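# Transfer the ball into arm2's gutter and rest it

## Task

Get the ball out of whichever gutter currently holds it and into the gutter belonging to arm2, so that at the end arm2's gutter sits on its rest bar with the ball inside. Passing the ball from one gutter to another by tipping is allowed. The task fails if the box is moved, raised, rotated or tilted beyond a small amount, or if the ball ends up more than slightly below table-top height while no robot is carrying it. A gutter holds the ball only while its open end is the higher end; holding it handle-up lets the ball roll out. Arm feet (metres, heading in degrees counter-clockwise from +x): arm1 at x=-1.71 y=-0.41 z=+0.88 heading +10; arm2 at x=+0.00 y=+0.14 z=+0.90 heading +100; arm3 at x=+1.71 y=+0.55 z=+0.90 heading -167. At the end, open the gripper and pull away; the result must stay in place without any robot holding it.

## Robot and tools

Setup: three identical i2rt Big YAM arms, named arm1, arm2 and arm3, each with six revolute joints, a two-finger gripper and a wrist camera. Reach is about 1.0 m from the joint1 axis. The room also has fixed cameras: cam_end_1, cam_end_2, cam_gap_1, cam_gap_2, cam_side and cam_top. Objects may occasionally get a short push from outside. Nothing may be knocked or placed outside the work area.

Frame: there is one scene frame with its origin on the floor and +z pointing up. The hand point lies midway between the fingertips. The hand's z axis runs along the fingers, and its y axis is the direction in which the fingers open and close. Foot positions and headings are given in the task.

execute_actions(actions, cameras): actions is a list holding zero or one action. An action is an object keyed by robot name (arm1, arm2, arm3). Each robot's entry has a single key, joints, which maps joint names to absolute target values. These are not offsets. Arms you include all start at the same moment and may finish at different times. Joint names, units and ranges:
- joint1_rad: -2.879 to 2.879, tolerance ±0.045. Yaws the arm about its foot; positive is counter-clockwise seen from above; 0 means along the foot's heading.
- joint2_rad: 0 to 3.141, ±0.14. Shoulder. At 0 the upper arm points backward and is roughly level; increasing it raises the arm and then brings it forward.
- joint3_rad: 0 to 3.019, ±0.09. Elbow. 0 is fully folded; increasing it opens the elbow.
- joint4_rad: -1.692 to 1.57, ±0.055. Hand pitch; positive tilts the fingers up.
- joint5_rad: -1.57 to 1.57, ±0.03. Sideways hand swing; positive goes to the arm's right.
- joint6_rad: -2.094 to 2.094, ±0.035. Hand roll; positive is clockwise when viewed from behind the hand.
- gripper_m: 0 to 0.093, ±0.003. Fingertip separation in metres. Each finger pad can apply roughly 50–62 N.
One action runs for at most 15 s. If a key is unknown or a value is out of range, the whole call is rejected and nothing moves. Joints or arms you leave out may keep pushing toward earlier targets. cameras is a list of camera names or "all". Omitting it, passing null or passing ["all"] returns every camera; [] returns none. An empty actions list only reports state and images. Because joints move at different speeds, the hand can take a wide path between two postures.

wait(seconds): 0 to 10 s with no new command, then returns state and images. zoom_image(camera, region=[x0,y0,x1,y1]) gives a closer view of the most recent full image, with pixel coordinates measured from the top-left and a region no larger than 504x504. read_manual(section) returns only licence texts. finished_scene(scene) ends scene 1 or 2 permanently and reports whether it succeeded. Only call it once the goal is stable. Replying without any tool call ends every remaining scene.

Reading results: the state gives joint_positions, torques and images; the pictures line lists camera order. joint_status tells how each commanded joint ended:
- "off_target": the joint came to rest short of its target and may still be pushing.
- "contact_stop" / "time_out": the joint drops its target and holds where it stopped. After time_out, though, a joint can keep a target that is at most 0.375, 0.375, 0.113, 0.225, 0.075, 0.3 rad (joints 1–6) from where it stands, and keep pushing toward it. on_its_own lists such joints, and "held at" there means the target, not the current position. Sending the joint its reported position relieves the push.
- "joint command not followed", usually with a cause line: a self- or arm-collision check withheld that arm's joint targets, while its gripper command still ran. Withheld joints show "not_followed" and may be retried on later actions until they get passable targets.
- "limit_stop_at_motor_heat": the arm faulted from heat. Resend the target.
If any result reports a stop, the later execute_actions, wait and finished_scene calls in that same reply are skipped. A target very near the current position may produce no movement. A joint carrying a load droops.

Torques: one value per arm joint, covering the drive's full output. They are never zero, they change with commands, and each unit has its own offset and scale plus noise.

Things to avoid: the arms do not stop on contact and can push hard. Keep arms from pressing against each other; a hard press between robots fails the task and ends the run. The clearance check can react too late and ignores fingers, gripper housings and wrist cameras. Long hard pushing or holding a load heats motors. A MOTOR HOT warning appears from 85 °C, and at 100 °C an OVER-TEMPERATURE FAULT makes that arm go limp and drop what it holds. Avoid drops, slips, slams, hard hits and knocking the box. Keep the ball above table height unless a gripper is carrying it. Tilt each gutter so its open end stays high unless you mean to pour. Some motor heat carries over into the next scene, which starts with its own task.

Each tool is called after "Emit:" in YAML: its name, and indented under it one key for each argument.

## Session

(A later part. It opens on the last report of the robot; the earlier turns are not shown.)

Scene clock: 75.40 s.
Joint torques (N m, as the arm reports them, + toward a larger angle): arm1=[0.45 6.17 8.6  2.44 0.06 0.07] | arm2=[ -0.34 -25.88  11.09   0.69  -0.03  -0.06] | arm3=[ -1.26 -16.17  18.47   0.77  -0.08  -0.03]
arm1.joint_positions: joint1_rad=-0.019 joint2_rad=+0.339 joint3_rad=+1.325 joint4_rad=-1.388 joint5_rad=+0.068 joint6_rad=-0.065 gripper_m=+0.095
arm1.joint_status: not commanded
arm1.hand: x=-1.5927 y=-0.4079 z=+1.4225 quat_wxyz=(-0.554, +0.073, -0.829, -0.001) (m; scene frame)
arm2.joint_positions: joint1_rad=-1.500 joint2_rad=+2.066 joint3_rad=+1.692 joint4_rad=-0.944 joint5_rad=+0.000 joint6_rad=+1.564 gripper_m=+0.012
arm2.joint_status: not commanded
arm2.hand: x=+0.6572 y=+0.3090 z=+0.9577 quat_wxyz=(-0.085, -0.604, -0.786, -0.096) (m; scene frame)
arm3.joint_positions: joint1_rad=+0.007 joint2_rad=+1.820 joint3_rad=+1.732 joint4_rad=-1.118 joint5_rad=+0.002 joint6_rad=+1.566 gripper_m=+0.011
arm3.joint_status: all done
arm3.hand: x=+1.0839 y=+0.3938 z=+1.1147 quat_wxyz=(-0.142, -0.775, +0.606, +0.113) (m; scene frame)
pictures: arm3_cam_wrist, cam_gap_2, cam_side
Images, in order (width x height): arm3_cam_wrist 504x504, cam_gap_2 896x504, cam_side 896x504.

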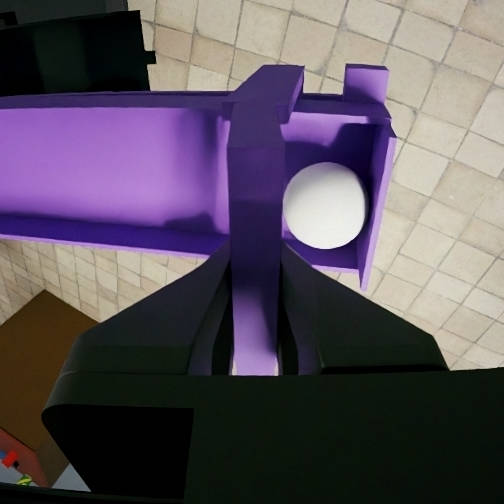

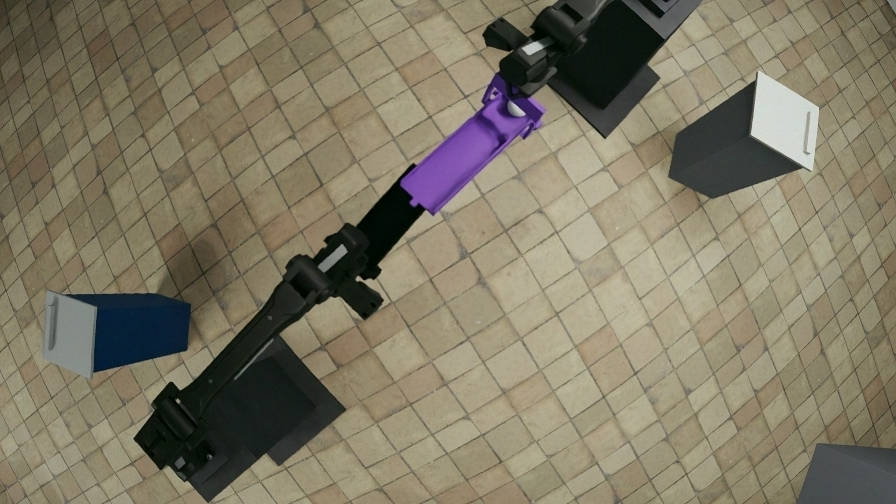

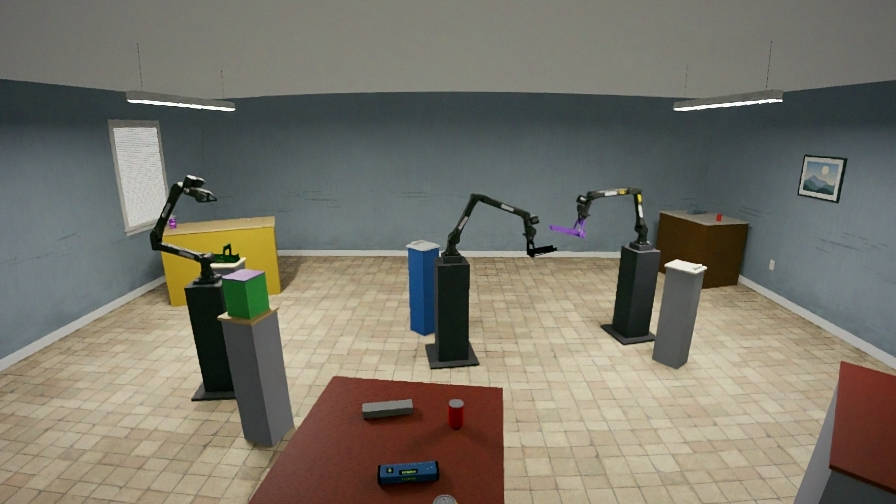

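Emit:
execute_actions:
  actions:
    - {"arm2":{"joints":{"joint1_rad":-1.53,"joint2_rad":2.11,"joint3_rad":1.87,"joint4_rad":-0.97}},"arm3":{"joints":{"joint2_rad":1.915,"joint3_rad":1.94,"joint4_rad":-1.31}}}
  cameras: ["arm3_cam_wrist","cam_side","cam_gap_2"]

Emit:
zoom_image:
  camera: "cam_side"
  region: [490, 170, 660, 280]

Emit:
zoom_image:
  camera: "cam_gap_2"
  region: [300, 60, 600, 320]

Scene clock: 86.77 s.
Joint torques (N m, as the arm reports them, + toward a larger angle): arm1=[0.42 6.2  8.6  2.44 0.06 0.08] | arm2=[ -0.15 -22.31  14.81   0.7   -0.03  -0.07] | arm3=[ -1.21 -16.81  17.74   0.43  -0.08  -0.01]
arm1.joint_positions: joint1_rad=-0.019 joint2_rad=+0.339 joint3_rad=+1.325 joint4_rad=-1.388 joint5_rad=+0.068 joint6_rad=-0.065 gripper_m=+0.095
arm1.joint_status: not commanded
arm1.hand: x=-1.5927 y=-0.4079 z=+1.4225 quat_wxyz=(-0.554, +0.073, -0.829, -0.001) (m; scene frame)
arm2.joint_positions: joint1_rad=-1.524 joint2_rad=+2.108 joint3_rad=+1.800 joint4_rad=-0.973 joint5_rad=+0.000 joint6_rad=+1.564 gripper_m=+0.012
arm2.joint_status: all done
arm2.hand: x=+0.6897 y=+0.2997 z=+0.9736 quat_wxyz=(-0.097, -0.612, -0.777, -0.109) (m; scene frame)
arm3.joint_positions: joint1_rad=+0.007 joint2_rad=+1.927 joint3_rad=+1.875 joint4_rad=-1.306 joint5_rad=+0.002 joint6_rad=+1.566 gripper_m=+0.011
arm3.joint_status: all done
arm3.hand: x=+1.0823 y=+0.3935 z=+1.0992 quat_wxyz=(-0.083, -0.783, +0.613, +0.067) (m; scene frame)
pictures: arm3_cam_wrist, cam_gap_2, cam_side
Images, in order (width x height): arm3_cam_wrist 504x504, cam_gap_2 896x504, cam_side 896x504.

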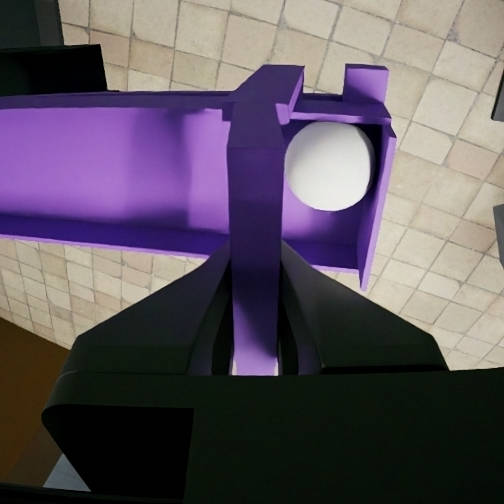

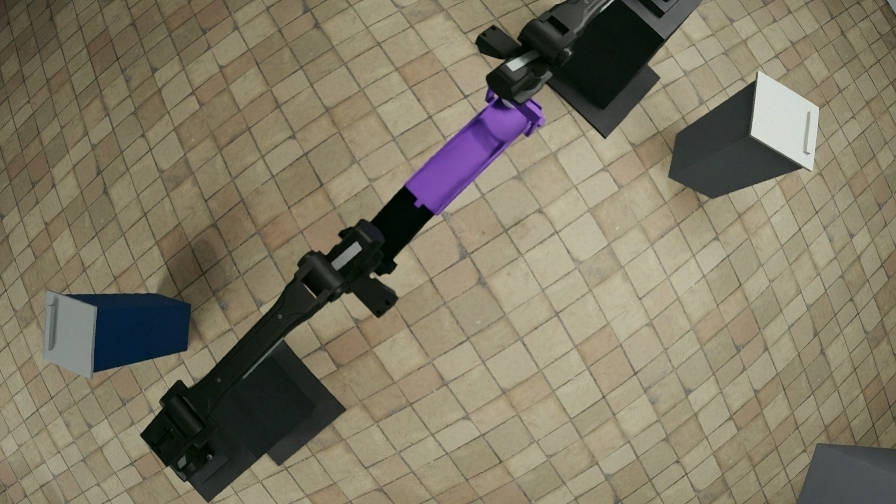

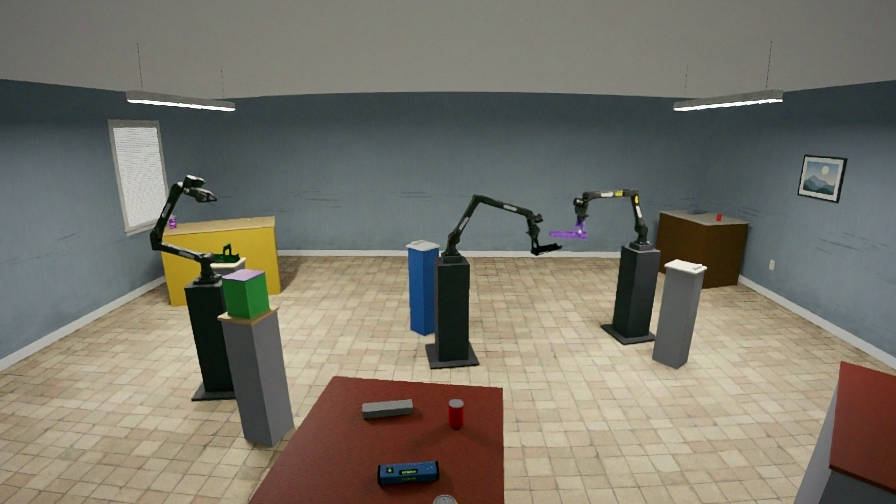

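Region (490, 170, 660, 280) of cam_side's 896x504 image, scaled by 2.965, with more detail than that image has; it fills the top 326 rows of this view, and the rest is white.

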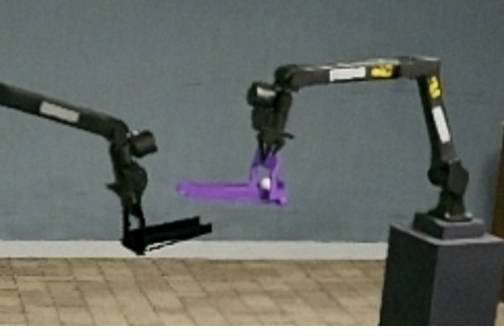

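Region (300, 60, 600, 320) of cam_gap_2's 896x504 image, scaled by 1.680, with more detail than that image has; it fills the top 437 rows of this view, and the rest is white.

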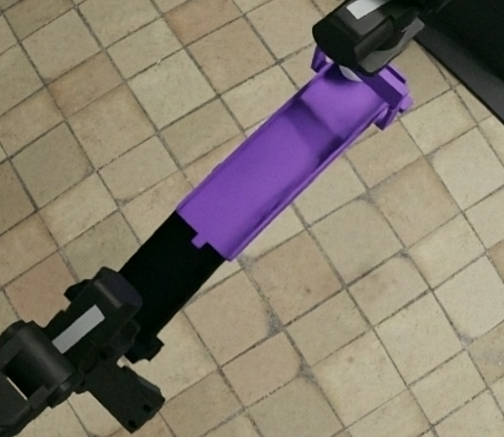

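Emit:
execute_actions:
  actions:
    - {"arm3":{"joints":{"joint4_rad":-1.43}}}
  cameras: ["arm3_cam_wrist","cam_side"]

Emit:
execute_actions:
  actions: []
  cameras: ["arm2_cam_wrist","arm3_cam_wrist","cam_side"]

Scene clock: 90.63 s.
Joint torques (N m, as the arm reports them, + toward a larger angle): arm1=[0.44 6.16 8.58 2.44 0.05 0.07] | arm2=[ -0.37 -22.33  14.9    0.59  -0.01  -0.04] | arm3=[ -1.3  -16.27  17.55   0.18  -0.08  -0.01]
arm1.joint_positions: joint1_rad=-0.019 joint2_rad=+0.339 joint3_rad=+1.325 joint4_rad=-1.388 joint5_rad=+0.068 joint6_rad=-0.065 gripper_m=+0.095
arm1.joint_status: not commanded
arm1.hand: x=-1.5927 y=-0.4079 z=+1.4225 quat_wxyz=(-0.554, +0.073, -0.829, -0.001) (m; scene frame)
arm2.joint_positions: joint1_rad=-1.524 joint2_rad=+2.108 joint3_rad=+1.800 joint4_rad=-0.973 joint5_rad=+0.000 joint6_rad=+1.564 gripper_m=+0.012
arm2.joint_status: not commanded
arm2.hand: x=+0.6897 y=+0.2997 z=+0.9736 quat_wxyz=(-0.097, -0.612, -0.777, -0.109) (m; scene frame)
arm3.joint_positions: joint1_rad=+0.007 joint2_rad=+1.927 joint3_rad=+1.875 joint4_rad=-1.423 joint5_rad=+0.002 joint6_rad=+1.566 gripper_m=+0.011
arm3.joint_status: all done
arm3.hand: x=+1.1100 y=+0.4002 z=+1.0948 quat_wxyz=(-0.037, -0.787, +0.615, +0.030) (m; scene frame)
pictures: arm3_cam_wrist, cam_side
Images, in order (width x height): arm3_cam_wrist 504x504, cam_side 896x504.

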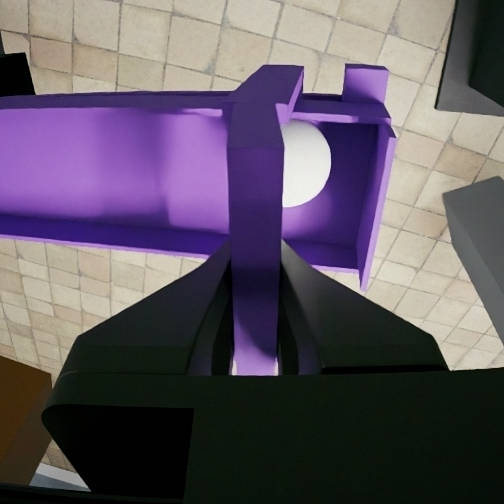

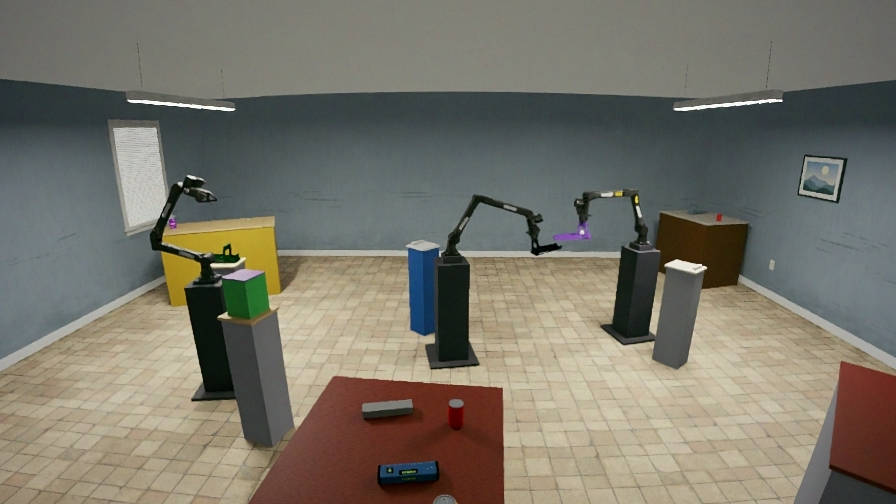

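Scene clock: 90.63 s.
Joint torques (N m, as the arm reports them, + toward a larger angle): arm1=[0.44 6.16 8.58 2.44 0.05 0.07] | arm2=[ -0.37 -22.33  14.9    0.59  -0.01  -0.04] | arm3=[ -1.3  -16.27  17.55   0.18  -0.08  -0.01]
arm1.joint_positions: joint1_rad=-0.019 joint2_rad=+0.339 joint3_rad=+1.325 joint4_rad=-1.388 joint5_rad=+0.068 joint6_rad=-0.065 gripper_m=+0.095
arm1.joint_status: not commanded
arm1.hand: x=-1.5927 y=-0.4079 z=+1.4225 quat_wxyz=(-0.554, +0.073, -0.829, -0.001) (m; scene frame)
arm2.joint_positions: joint1_rad=-1.524 joint2_rad=+2.108 joint3_rad=+1.800 joint4_rad=-0.973 joint5_rad=+0.000 joint6_rad=+1.564 gripper_m=+0.012
arm2.joint_status: not commanded
arm2.hand: x=+0.6897 y=+0.2997 z=+0.9736 quat_wxyz=(-0.097, -0.612, -0.777, -0.109) (m; scene frame)
arm3.joint_positions: joint1_rad=+0.007 joint2_rad=+1.927 joint3_rad=+1.875 joint4_rad=-1.423 joint5_rad=+0.002 joint6_rad=+1.566 gripper_m=+0.011
arm3.joint_status: all done
arm3.hand: x=+1.1100 y=+0.4002 z=+1.0948 quat_wxyz=(-0.037, -0.787, +0.615, +0.030) (m; scene frame)
pictures: arm2_cam_wrist, arm3_cam_wrist, cam_side
Images, in order (width x height): arm2_cam_wrist 504x504, arm3_cam_wrist 504x504, cam_side 896x504.

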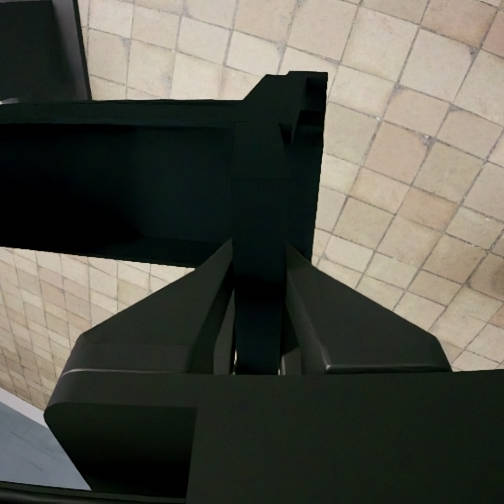

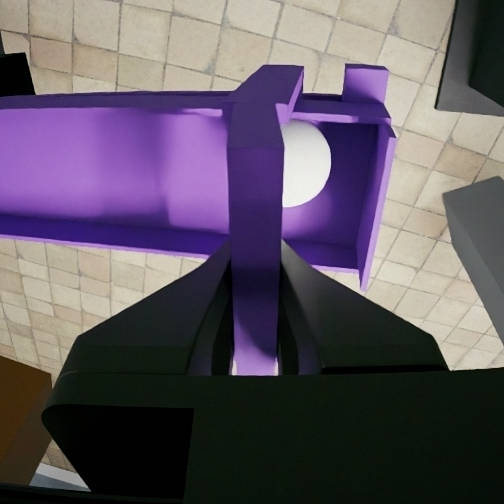

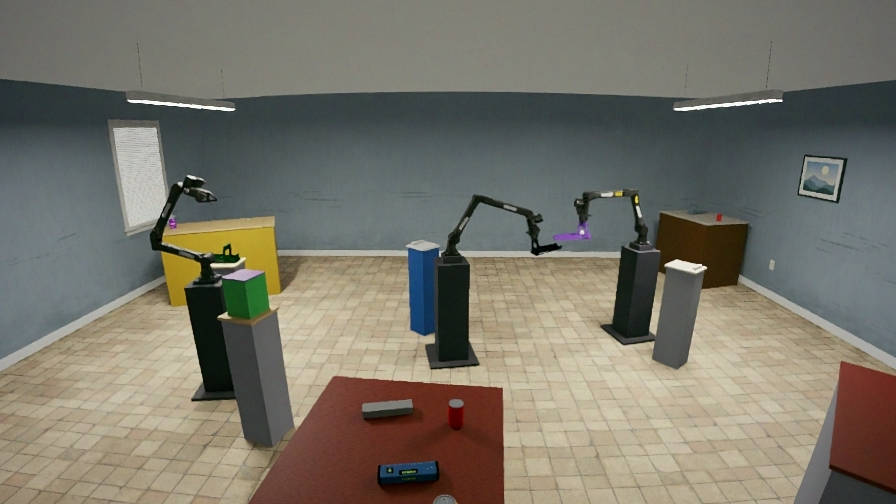

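Emit:
wait:
  seconds: 0.5

Emit:
zoom_image:
  camera: "cam_side"
  region: [490, 170, 660, 280]

Scene clock: 95.90 s.
Joint torques (N m, as the arm reports them, + toward a larger angle): arm1=[0.43 6.17 8.59 2.44 0.05 0.08] | arm2=[  0.   -21.89  14.87   0.8   -0.05  -0.06] | arm3=[ -1.23 -16.24  17.47   0.3   -0.08   0.  ]
arm1.joint_positions: joint1_rad=-0.019 joint2_rad=+0.339 joint3_rad=+1.325 joint4_rad=-1.388 joint5_rad=+0.068 joint6_rad=-0.065 gripper_m=+0.095
arm1.joint_status: not commanded
arm1.hand: x=-1.5927 y=-0.4079 z=+1.4225 quat_wxyz=(-0.554, +0.073, -0.829, -0.001) (m; scene frame)
arm2.joint_positions: joint1_rad=-1.524 joint2_rad=+2.109 joint3_rad=+1.800 joint4_rad=-0.976 joint5_rad=+0.000 joint6_rad=+1.565 gripper_m=+0.012
arm2.joint_status: not commanded
arm2.hand: x=+0.6890 y=+0.2994 z=+0.9726 quat_wxyz=(-0.096, -0.613, -0.777, -0.108) (m; scene frame)
arm3.joint_positions: joint1_rad=+0.007 joint2_rad=+1.927 joint3_rad=+1.875 joint4_rad=-1.426 joint5_rad=+0.002 joint6_rad=+1.566 gripper_m=+0.011
arm3.joint_status: all done
arm3.hand: x=+1.1104 y=+0.4003 z=+1.0950 quat_wxyz=(-0.036, -0.787, +0.615, +0.030) (m; scene frame)
wait: 0.50 s; at rest from the start
pictures: arm1_cam_wrist, arm2_cam_wrist, arm3_cam_wrist, cam_end_1, cam_end_2, cam_gap_1, cam_gap_2, cam_side, cam_top
Images, in order (width x height): arm1_cam_wrist 504x504, arm2_cam_wrist 504x504, arm3_cam_wrist 504x504, cam_end_1 896x504, cam_end_2 896x504, cam_gap_1 896x504, cam_gap_2 896x504, cam_side 896x504, cam_top 896x504.

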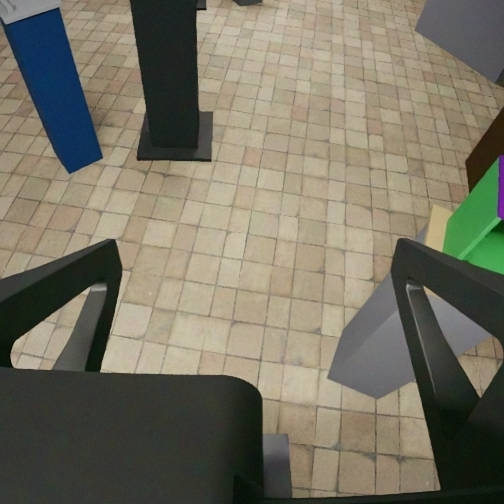

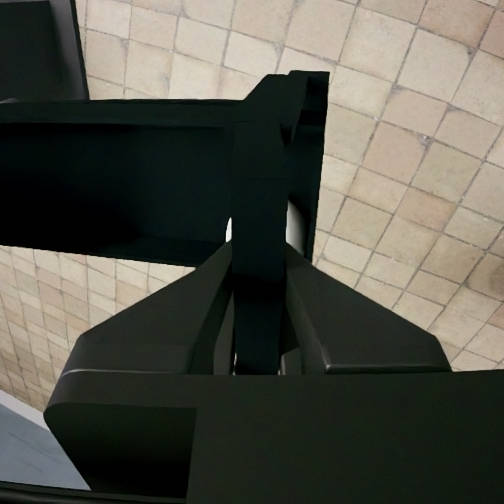

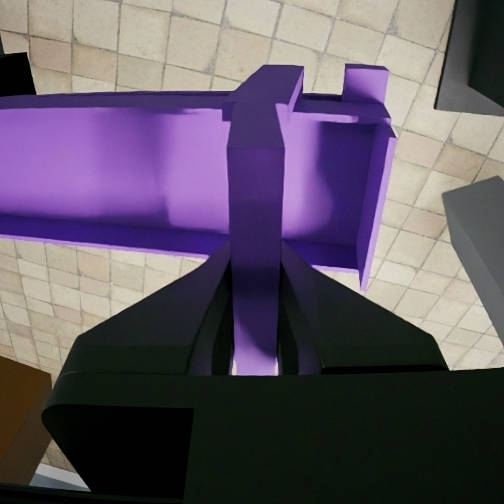

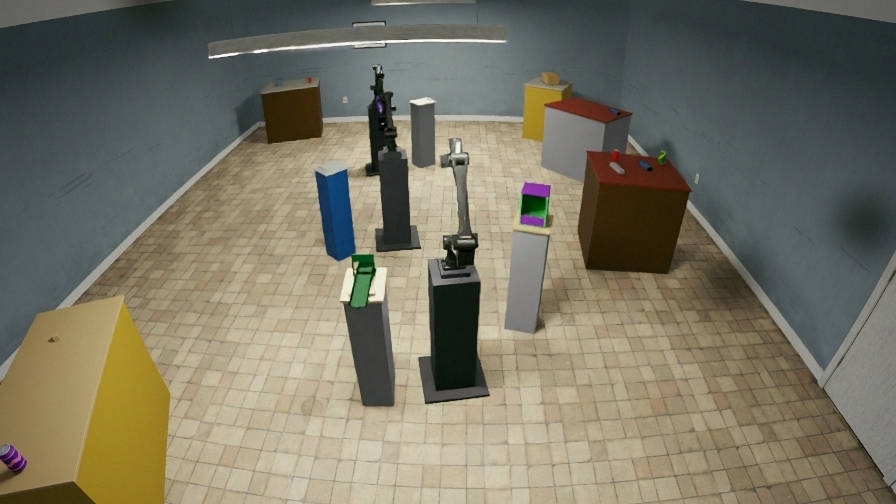

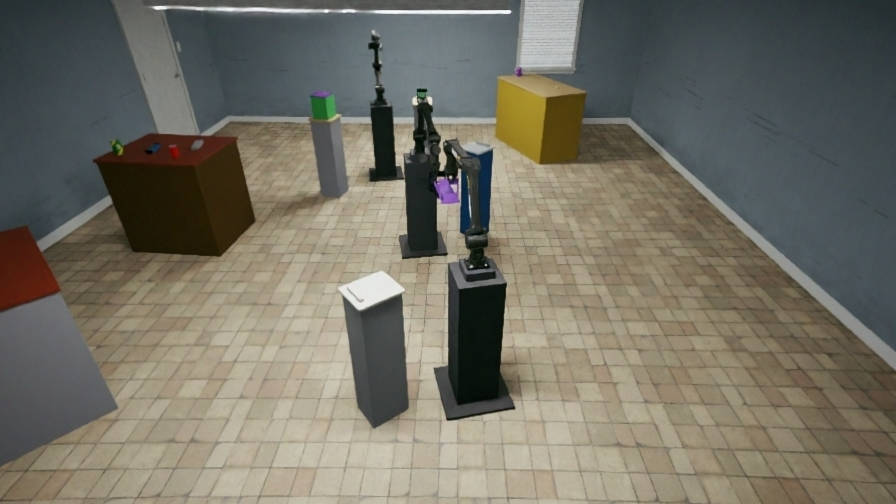

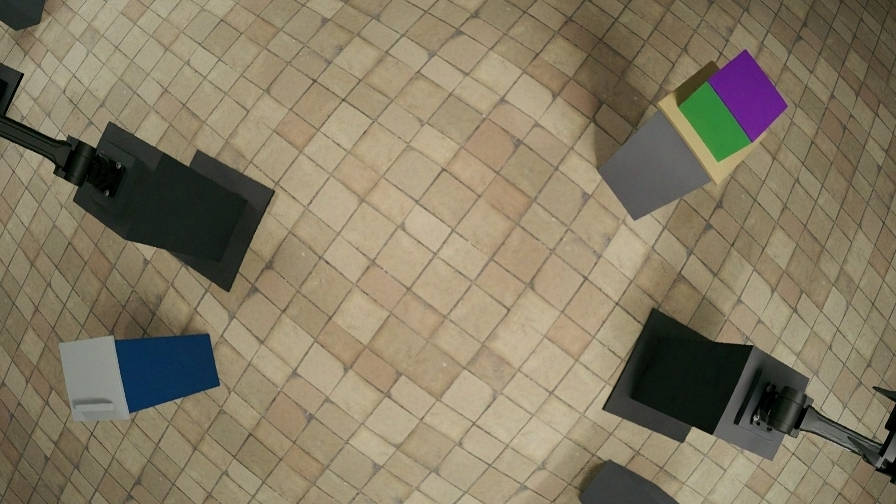

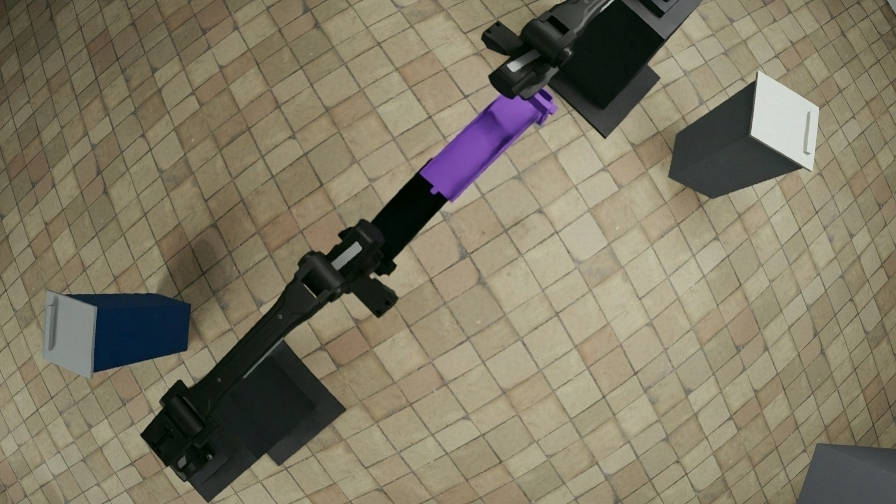

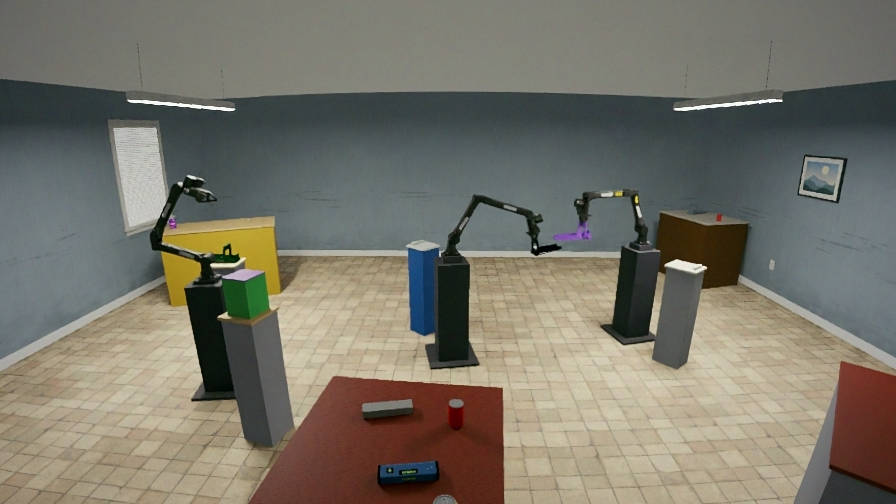

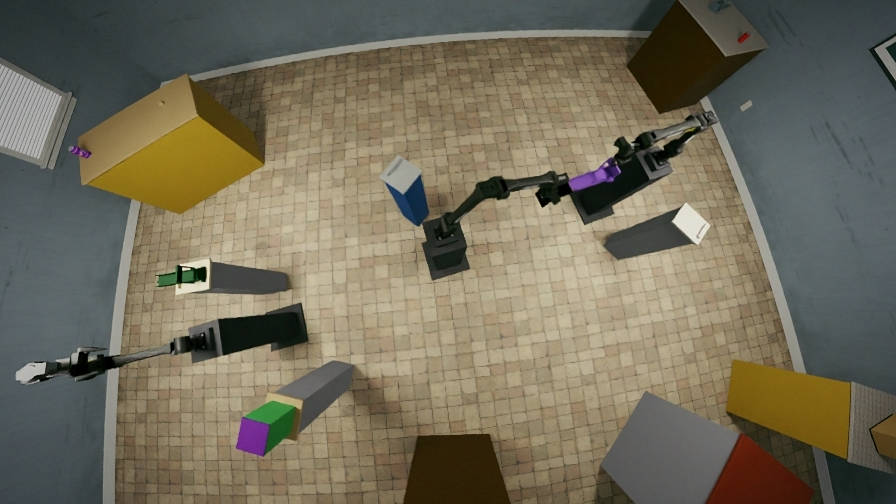

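Region (490, 170, 660, 280) of cam_side's 896x504 image, scaled by 2.965, with more detail than that image has; it fills the top 326 rows of this view, and the rest is white.

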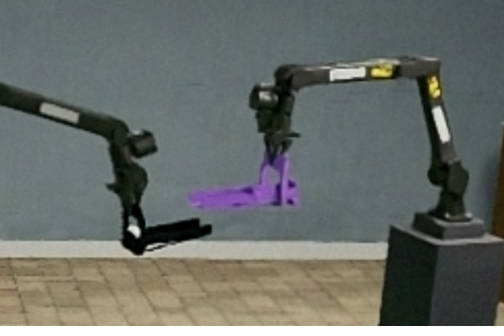

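Emit:
execute_actions:
  actions:
    - {"arm3":{"joints":{"joint1_rad":1.0}},"arm2":{"joints":{"joint4_rad":-0.92}}}
  cameras: []

Emit:
execute_actions:
  actions:
    - {"arm3":{"joints":{"joint1_rad":1.53,"joint2_rad":1.53,"joint3_rad":1.36,"joint4_rad":-0.935}},"arm2":{"joints":{"joint1_rad":-1.0,"joint2_rad":1.75,"joint3_rad":1.65,"joint4_rad":-0.95}}}
  cameras: ["arm2_cam_wrist"]

Emit:
execute_actions:
  actions:
    - {"arm3":{"joints":{"joint1_rad":1.535,"joint2_rad":1.55,"joint3_rad":1.09,"joint4_rad":-0.875,"joint5_rad":-0.07,"joint6_rad":1.1}},"arm2":{"joints":{"joint1_rad":-0.4,"joint2_rad":1.51,"joint3_rad":1.45,"joint4_rad":-0.95}}}
  cameras: ["arm2_cam_wrist"]

Emit:
execute_actions:
  actions:
    - {"arm3":{"joints":{"joint2_rad":1.64}},"arm2":{"joints":{"joint1_rad":0.215,"joint3_rad":1.33,"joint4_rad":-0.93}}}
  cameras: ["arm2_cam_wrist","arm3_cam_wrist","cam_side"]

Scene clock: 106.70 s.
Joint torques (N m, as the arm reports them, + toward a larger angle): arm1=[0.41 6.21 8.59 2.43 0.05 0.07] | arm2=[ -0.65 -22.32  14.92   1.58  -0.08  -0.07] | arm3=[ -0.29 -16.3   16.48   0.27   0.08   0.  ]
arm1.joint_positions: joint1_rad=-0.019 joint2_rad=+0.339 joint3_rad=+1.325 joint4_rad=-1.388 joint5_rad=+0.068 joint6_rad=-0.065 gripper_m=+0.095
arm1.joint_status: not commanded
arm1.hand: x=-1.5927 y=-0.4079 z=+1.4225 quat_wxyz=(-0.554, +0.073, -0.829, -0.001) (m; scene frame)
arm2.joint_positions: joint1_rad=-1.524 joint2_rad=+2.109 joint3_rad=+1.800 joint4_rad=-0.942 joint5_rad=+0.000 joint6_rad=+1.565 gripper_m=+0.012
arm2.joint_status: all done
arm2.hand: x=+0.6967 y=+0.3012 z=+0.9751 quat_wxyz=(-0.107, -0.611, -0.775, -0.121) (m; scene frame)
arm3.joint_positions: joint1_rad=+0.999 joint2_rad=+1.927 joint3_rad=+1.885 joint4_rad=-1.426 joint5_rad=-0.003 joint6_rad=+1.566 gripper_m=+0.011
arm3.joint_status: all done
arm3.hand: x=+1.5067 y=-0.0423 z=+1.0991 quat_wxyz=(-0.051, -0.985, +0.167, +0.008) (m; scene frame)
pictures: none
No camera images: the call's "cameras" was empty. Leave "cameras" out to get every camera's image.

Scene clock: 108.47 s.
Joint torques (N m, as the arm reports them, + toward a larger angle): arm1=[0.42 6.17 8.59 2.43 0.06 0.07] | arm2=[  0.97 -18.15  10.47   1.18  -0.13  -0.08] | arm3=[ -0.55 -11.45  13.49   1.71   0.05  -0.03]
arm1.joint_positions: joint1_rad=-0.019 joint2_rad=+0.339 joint3_rad=+1.325 joint4_rad=-1.388 joint5_rad=+0.068 joint6_rad=-0.065 gripper_m=+0.095
arm1.joint_status: not commanded
arm1.hand: x=-1.5927 y=-0.4079 z=+1.4225 quat_wxyz=(-0.554, +0.073, -0.829, -0.001) (m; scene frame)
arm2.joint_positions: joint1_rad=-1.010 joint2_rad=+1.753 joint3_rad=+1.640 joint4_rad=-0.956 joint5_rad=+0.001 joint6_rad=+1.565 gripper_m=+0.012
arm2.joint_status: all done
arm2.hand: x=+0.4817 y=+0.5848 z=+1.1301 quat_wxyz=(-0.107, -0.386, -0.889, -0.221) (m; scene frame)
arm3.joint_positions: joint1_rad=+1.528 joint2_rad=+1.540 joint3_rad=+1.339 joint4_rad=-0.960 joint5_rad=-0.002 joint6_rad=+1.566 gripper_m=+0.011
arm3.joint_status: all done
arm3.hand: x=+1.8183 y=+0.0061 z=+1.1071 quat_wxyz=(-0.203, -0.974, -0.095, -0.020) (m; scene frame)
pictures: arm2_cam_wrist
Images, in order (width x height): arm2_cam_wrist 504x504.

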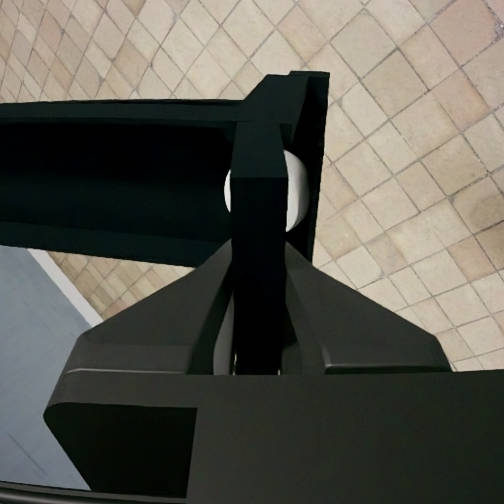

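Scene clock: 109.97 s.
Joint torques (N m, as the arm reports them, + toward a larger angle): arm1=[0.46 6.15 8.6  2.44 0.06 0.08] | arm2=[  0.32 -17.57  10.41   1.36  -0.01  -0.06] | arm3=[ -0.03 -10.66  12.6    1.1   -0.25  -0.17]
arm1.joint_positions: joint1_rad=-0.019 joint2_rad=+0.339 joint3_rad=+1.325 joint4_rad=-1.388 joint5_rad=+0.068 joint6_rad=-0.065 gripper_m=+0.095
arm1.joint_status: not commanded
arm1.hand: x=-1.5927 y=-0.4079 z=+1.4225 quat_wxyz=(-0.554, +0.073, -0.829, -0.001) (m; scene frame)
arm2.joint_positions: joint1_rad=-0.395 joint2_rad=+1.535 joint3_rad=+1.441 joint4_rad=-0.958 joint5_rad=-0.001 joint6_rad=+1.566 gripper_m=+0.012
arm2.joint_status: all done
arm2.hand: x=+0.1216 y=+0.7082 z=+1.1563 quat_wxyz=(-0.032, -0.100, -0.963, -0.248) (m; scene frame)
arm3.joint_positions: joint1_rad=+1.528 joint2_rad=+1.567 joint3_rad=+1.064 joint4_rad=-0.888 joint5_rad=-0.064 joint6_rad=+1.108 gripper_m=+0.011
arm3.joint_status: all done
arm3.hand: x=+1.8130 y=+0.0900 z=+0.9812 quat_wxyz=(-0.093, -0.942, -0.321, -0.019) (m; scene frame)
pictures: arm2_cam_wrist
Images, in order (width x height): arm2_cam_wrist 504x504.

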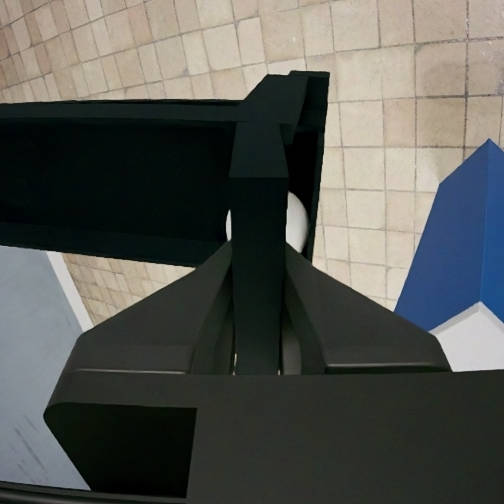

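Scene clock: 111.43 s.
Joint torques (N m, as the arm reports them, + toward a larger angle): arm1=[0.45 6.22 8.58 2.43 0.05 0.07] | arm2=[  0.06 -16.5   10.57   1.45   0.01  -0.09] | arm3=[ 0.05 -7.92 11.85  0.85 -0.11 -0.13]
arm1.joint_positions: joint1_rad=-0.019 joint2_rad=+0.339 joint3_rad=+1.325 joint4_rad=-1.388 joint5_rad=+0.068 joint6_rad=-0.065 gripper_m=+0.095
arm1.joint_status: not commanded
arm1.hand: x=-1.5927 y=-0.4079 z=+1.4225 quat_wxyz=(-0.554, +0.073, -0.829, -0.001) (m; scene frame)
arm2.joint_positions: joint1_rad=+0.223 joint2_rad=+1.535 joint3_rad=+1.315 joint4_rad=-0.945 joint5_rad=-0.001 joint6_rad=+1.566 gripper_m=+0.012
arm2.joint_status: all done
arm2.hand: x=-0.2153 y=+0.6446 z=+1.0948 quat_wxyz=(+0.039, +0.199, -0.961, -0.190) (m; scene frame)
arm3.joint_positions: joint1_rad=+1.528 joint2_rad=+1.599 joint3_rad=+1.070 joint4_rad=-0.883 joint5_rad=-0.069 joint6_rad=+1.107 gripper_m=+0.011
arm3.joint_status: all done
arm3.hand: x=+1.8142 y=+0.0882 z=+0.9693 quat_wxyz=(-0.083, -0.943, -0.322, -0.023) (m; scene frame)
pictures: arm2_cam_wrist, arm3_cam_wrist, cam_side
Images, in order (width x height): arm2_cam_wrist 504x504, arm3_cam_wrist 504x504, cam_side 896x504.

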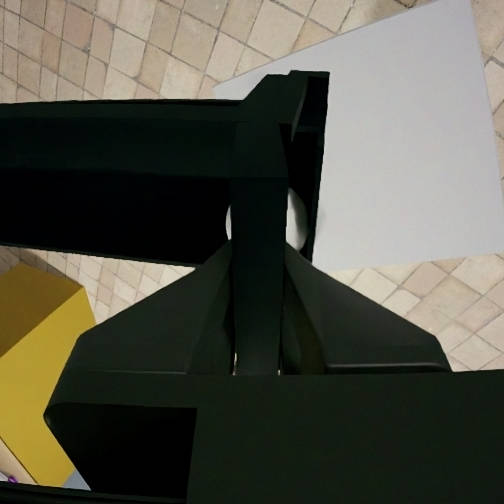

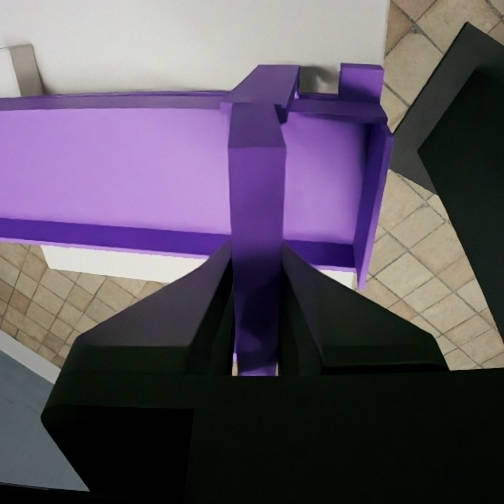

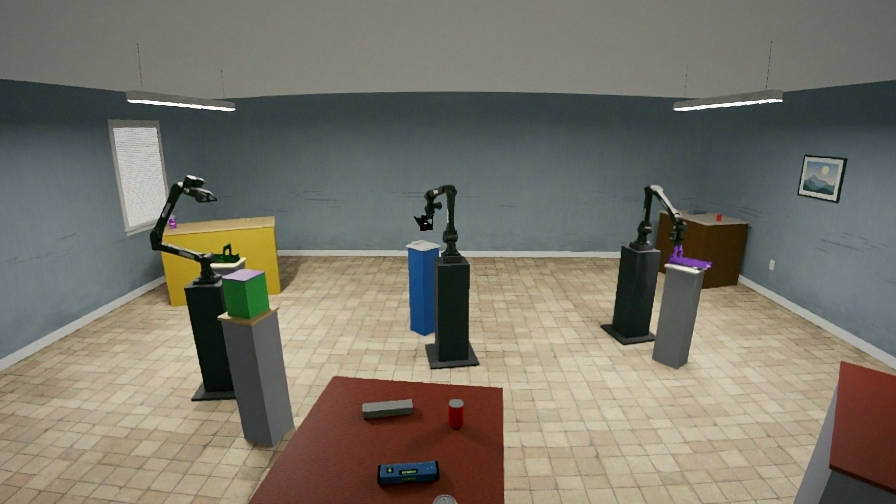

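Emit:
execute_actions:
  actions:
    - {"arm3":{"joints":{"joint2_rad":1.6,"joint3_rad":1.165,"joint4_rad":-0.89}},"arm2":{"joints":{"joint1_rad":0.219,"joint3_rad":1.14,"joint4_rad":-0.875,"joint5_rad":-0.065,"joint6_rad":1.15}}}
  cameras: ["arm2_cam_wrist","arm3_cam_wrist"]

Emit:
execute_actions:
  actions:
    - {"arm3":{"joints":{"joint2_rad":1.65}},"arm2":{"joints":{"joint2_rad":1.61}}}
  cameras: ["arm2_cam_wrist","arm3_cam_wrist","cam_side"]

Emit:
zoom_image:
  camera: "cam_side"
  region: [390, 170, 490, 270]

Scene clock: 120.27 s.
Joint torques (N m, as the arm reports them, + toward a larger angle): arm1=[0.44 6.18 8.59 2.44 0.05 0.08] | arm2=[  0.43 -15.7   10.1    1.19  -0.26  -0.15] | arm3=[ -0.05 -10.49  15.4    0.44  -0.11  -0.11]
arm1.joint_positions: joint1_rad=-0.019 joint2_rad=+0.339 joint3_rad=+1.325 joint4_rad=-1.388 joint5_rad=+0.068 joint6_rad=-0.065 gripper_m=+0.095
arm1.joint_status: not commanded
arm1.hand: x=-1.5927 y=-0.4079 z=+1.4225 quat_wxyz=(-0.554, +0.073, -0.829, -0.001) (m; scene frame)
arm2.joint_positions: joint1_rad=+0.223 joint2_rad=+1.535 joint3_rad=+1.122 joint4_rad=-0.889 joint5_rad=-0.061 joint6_rad=+1.156 gripper_m=+0.012
arm2.joint_status: all done
arm2.hand: x=-0.2028 y=+0.5891 z=+1.0152 quat_wxyz=(+0.029, +0.398, -0.908, -0.126) (m; scene frame)
arm3.joint_positions: joint1_rad=+1.528 joint2_rad=+1.599 joint3_rad=+1.113 joint4_rad=-0.885 joint5_rad=-0.069 joint6_rad=+1.105 gripper_m=+0.011
arm3.joint_status: all done
arm3.hand: x=+1.8175 y=+0.0707 z=+0.9854 quat_wxyz=(-0.103, -0.941, -0.323, -0.020) (m; scene frame)
pictures: arm2_cam_wrist, arm3_cam_wrist
Images, in order (width x height): arm2_cam_wrist 504x504, arm3_cam_wrist 504x504.

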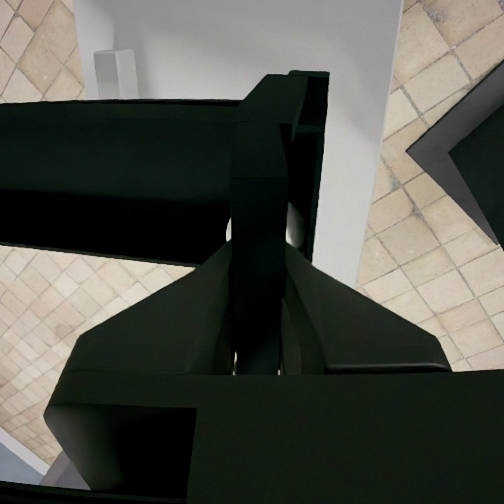

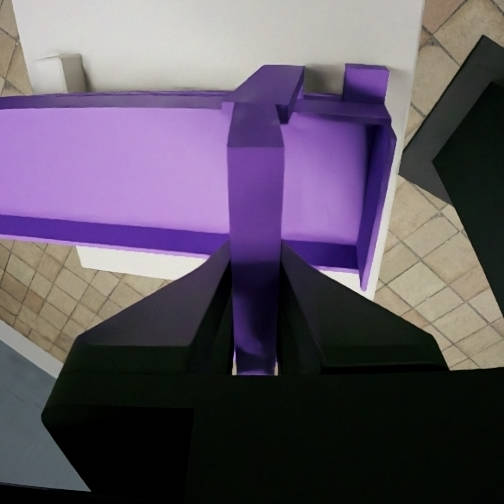

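Scene clock: 121.20 s.
Joint torques (N m, as the arm reports them, + toward a larger angle): arm1=[0.45 6.16 8.59 2.43 0.06 0.08] | arm2=[  0.25 -15.54   9.55   1.06  -0.27  -0.14] | arm3=[ -0.09 -10.12  14.09   0.46  -0.05  -0.11]
arm1.joint_positions: joint1_rad=-0.019 joint2_rad=+0.339 joint3_rad=+1.325 joint4_rad=-1.388 joint5_rad=+0.068 joint6_rad=-0.065 gripper_m=+0.095
arm1.joint_status: not commanded
arm1.hand: x=-1.5927 y=-0.4079 z=+1.4225 quat_wxyz=(-0.554, +0.073, -0.829, -0.001) (m; scene frame)
arm2.joint_positions: joint1_rad=+0.223 joint2_rad=+1.620 joint3_rad=+1.122 joint4_rad=-0.889 joint5_rad=-0.061 joint6_rad=+1.156 gripper_m=+0.012
arm2.joint_status: all done
arm2.hand: x=-0.2016 y=+0.5864 z=+0.9754 quat_wxyz=(+0.030, +0.398, -0.913, -0.084) (m; scene frame)
arm3.joint_positions: joint1_rad=+1.529 joint2_rad=+1.636 joint3_rad=+1.124 joint4_rad=-0.886 joint5_rad=-0.070 joint6_rad=+1.104 gripper_m=+0.011
arm3.joint_status: all done
arm3.hand: x=+1.8185 y=+0.0683 z=+0.9726 quat_wxyz=(-0.090, -0.942, -0.324, -0.023) (m; scene frame)
pictures: arm2_cam_wrist, arm3_cam_wrist, cam_side
Images, in order (width x height): arm2_cam_wrist 504x504, arm3_cam_wrist 504x504, cam_side 896x504.

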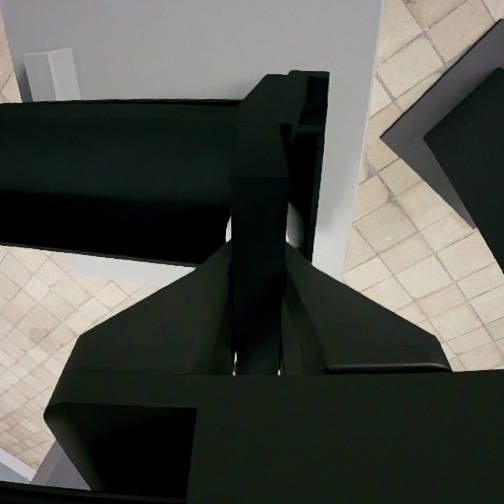

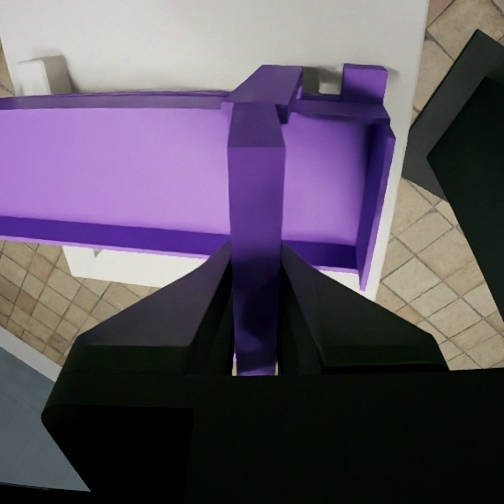

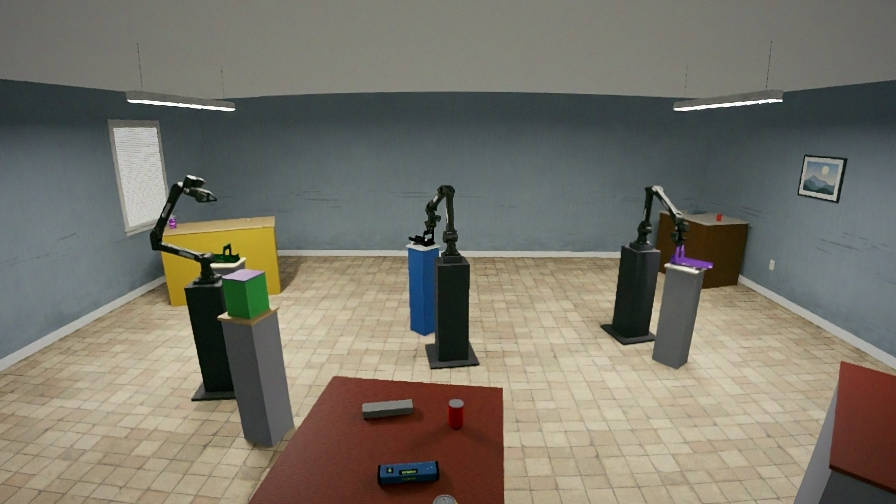

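Region (390, 170, 490, 270) of cam_side's 896x504 image, scaled by 5.040, with more detail than that image has.

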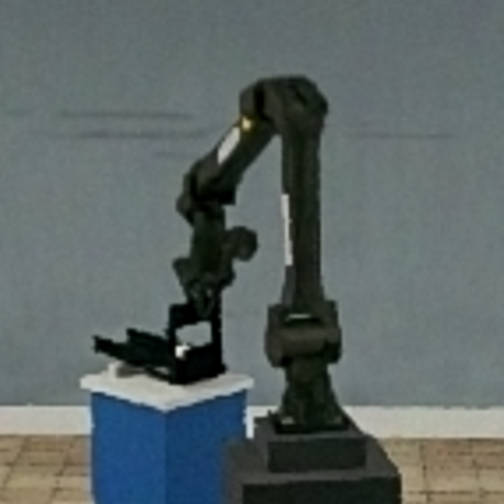

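Emit:
execute_actions:
  actions:
    - {"arm2":{"joints":{"joint2_rad":1.645}},"arm3":{"joints":{"joint2_rad":1.65}}}
  cameras: ["cam_side","arm2_cam_wrist","cam_gap_2"]

Scene clock: 128.40 s.
Joint torques (N m, as the arm reports them, + toward a larger angle): arm1=[0.45 6.18 8.58 2.44 0.06 0.08] | arm2=[  0.46 -12.28   9.57   0.9   -0.2   -0.16] | arm3=[ -0.03 -10.12  14.1    0.47  -0.05  -0.11]
arm1.joint_positions: joint1_rad=-0.019 joint2_rad=+0.339 joint3_rad=+1.325 joint4_rad=-1.388 joint5_rad=+0.068 joint6_rad=-0.065 gripper_m=+0.095
arm1.joint_status: not commanded
arm1.hand: x=-1.5927 y=-0.4079 z=+1.4225 quat_wxyz=(-0.554, +0.073, -0.829, -0.001) (m; scene frame)
arm2.joint_positions: joint1_rad=+0.223 joint2_rad=+1.625 joint3_rad=+1.122 joint4_rad=-0.889 joint5_rad=-0.063 joint6_rad=+1.156 gripper_m=+0.012
arm2.joint_status: all done
arm2.hand: x=-0.2018 y=+0.5860 z=+0.9728 quat_wxyz=(+0.031, +0.398, -0.913, -0.082) (m; scene frame)
arm3.joint_positions: joint1_rad=+1.529 joint2_rad=+1.636 joint3_rad=+1.124 joint4_rad=-0.886 joint5_rad=-0.070 joint6_rad=+1.104 gripper_m=+0.011
arm3.joint_status: all done
arm3.hand: x=+1.8185 y=+0.0683 z=+0.9726 quat_wxyz=(-0.090, -0.942, -0.324, -0.023) (m; scene frame)
pictures: arm2_cam_wrist, cam_gap_2, cam_side
Images, in order (width x height): arm2_cam_wrist 504x504, cam_gap_2 896x504, cam_side 896x504.

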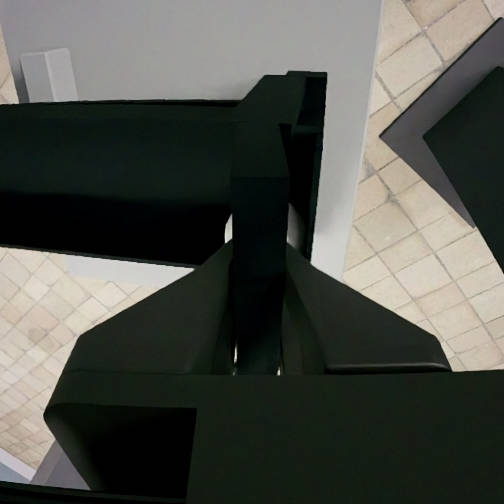

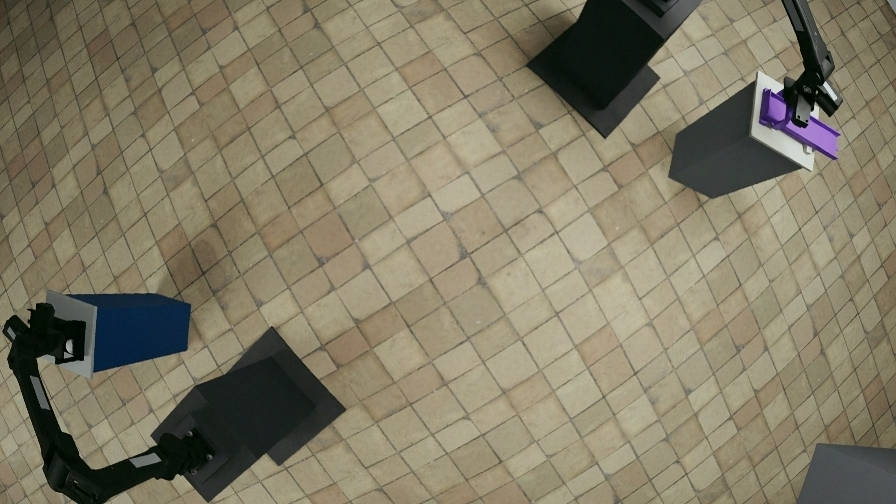

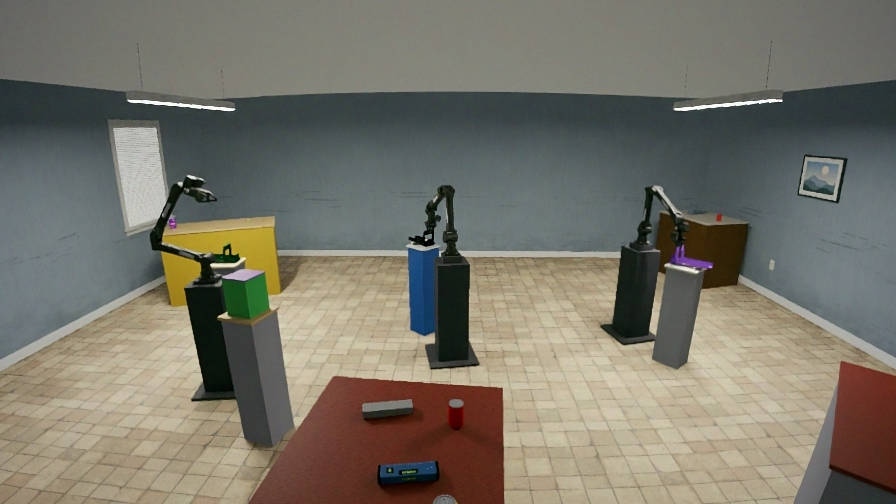

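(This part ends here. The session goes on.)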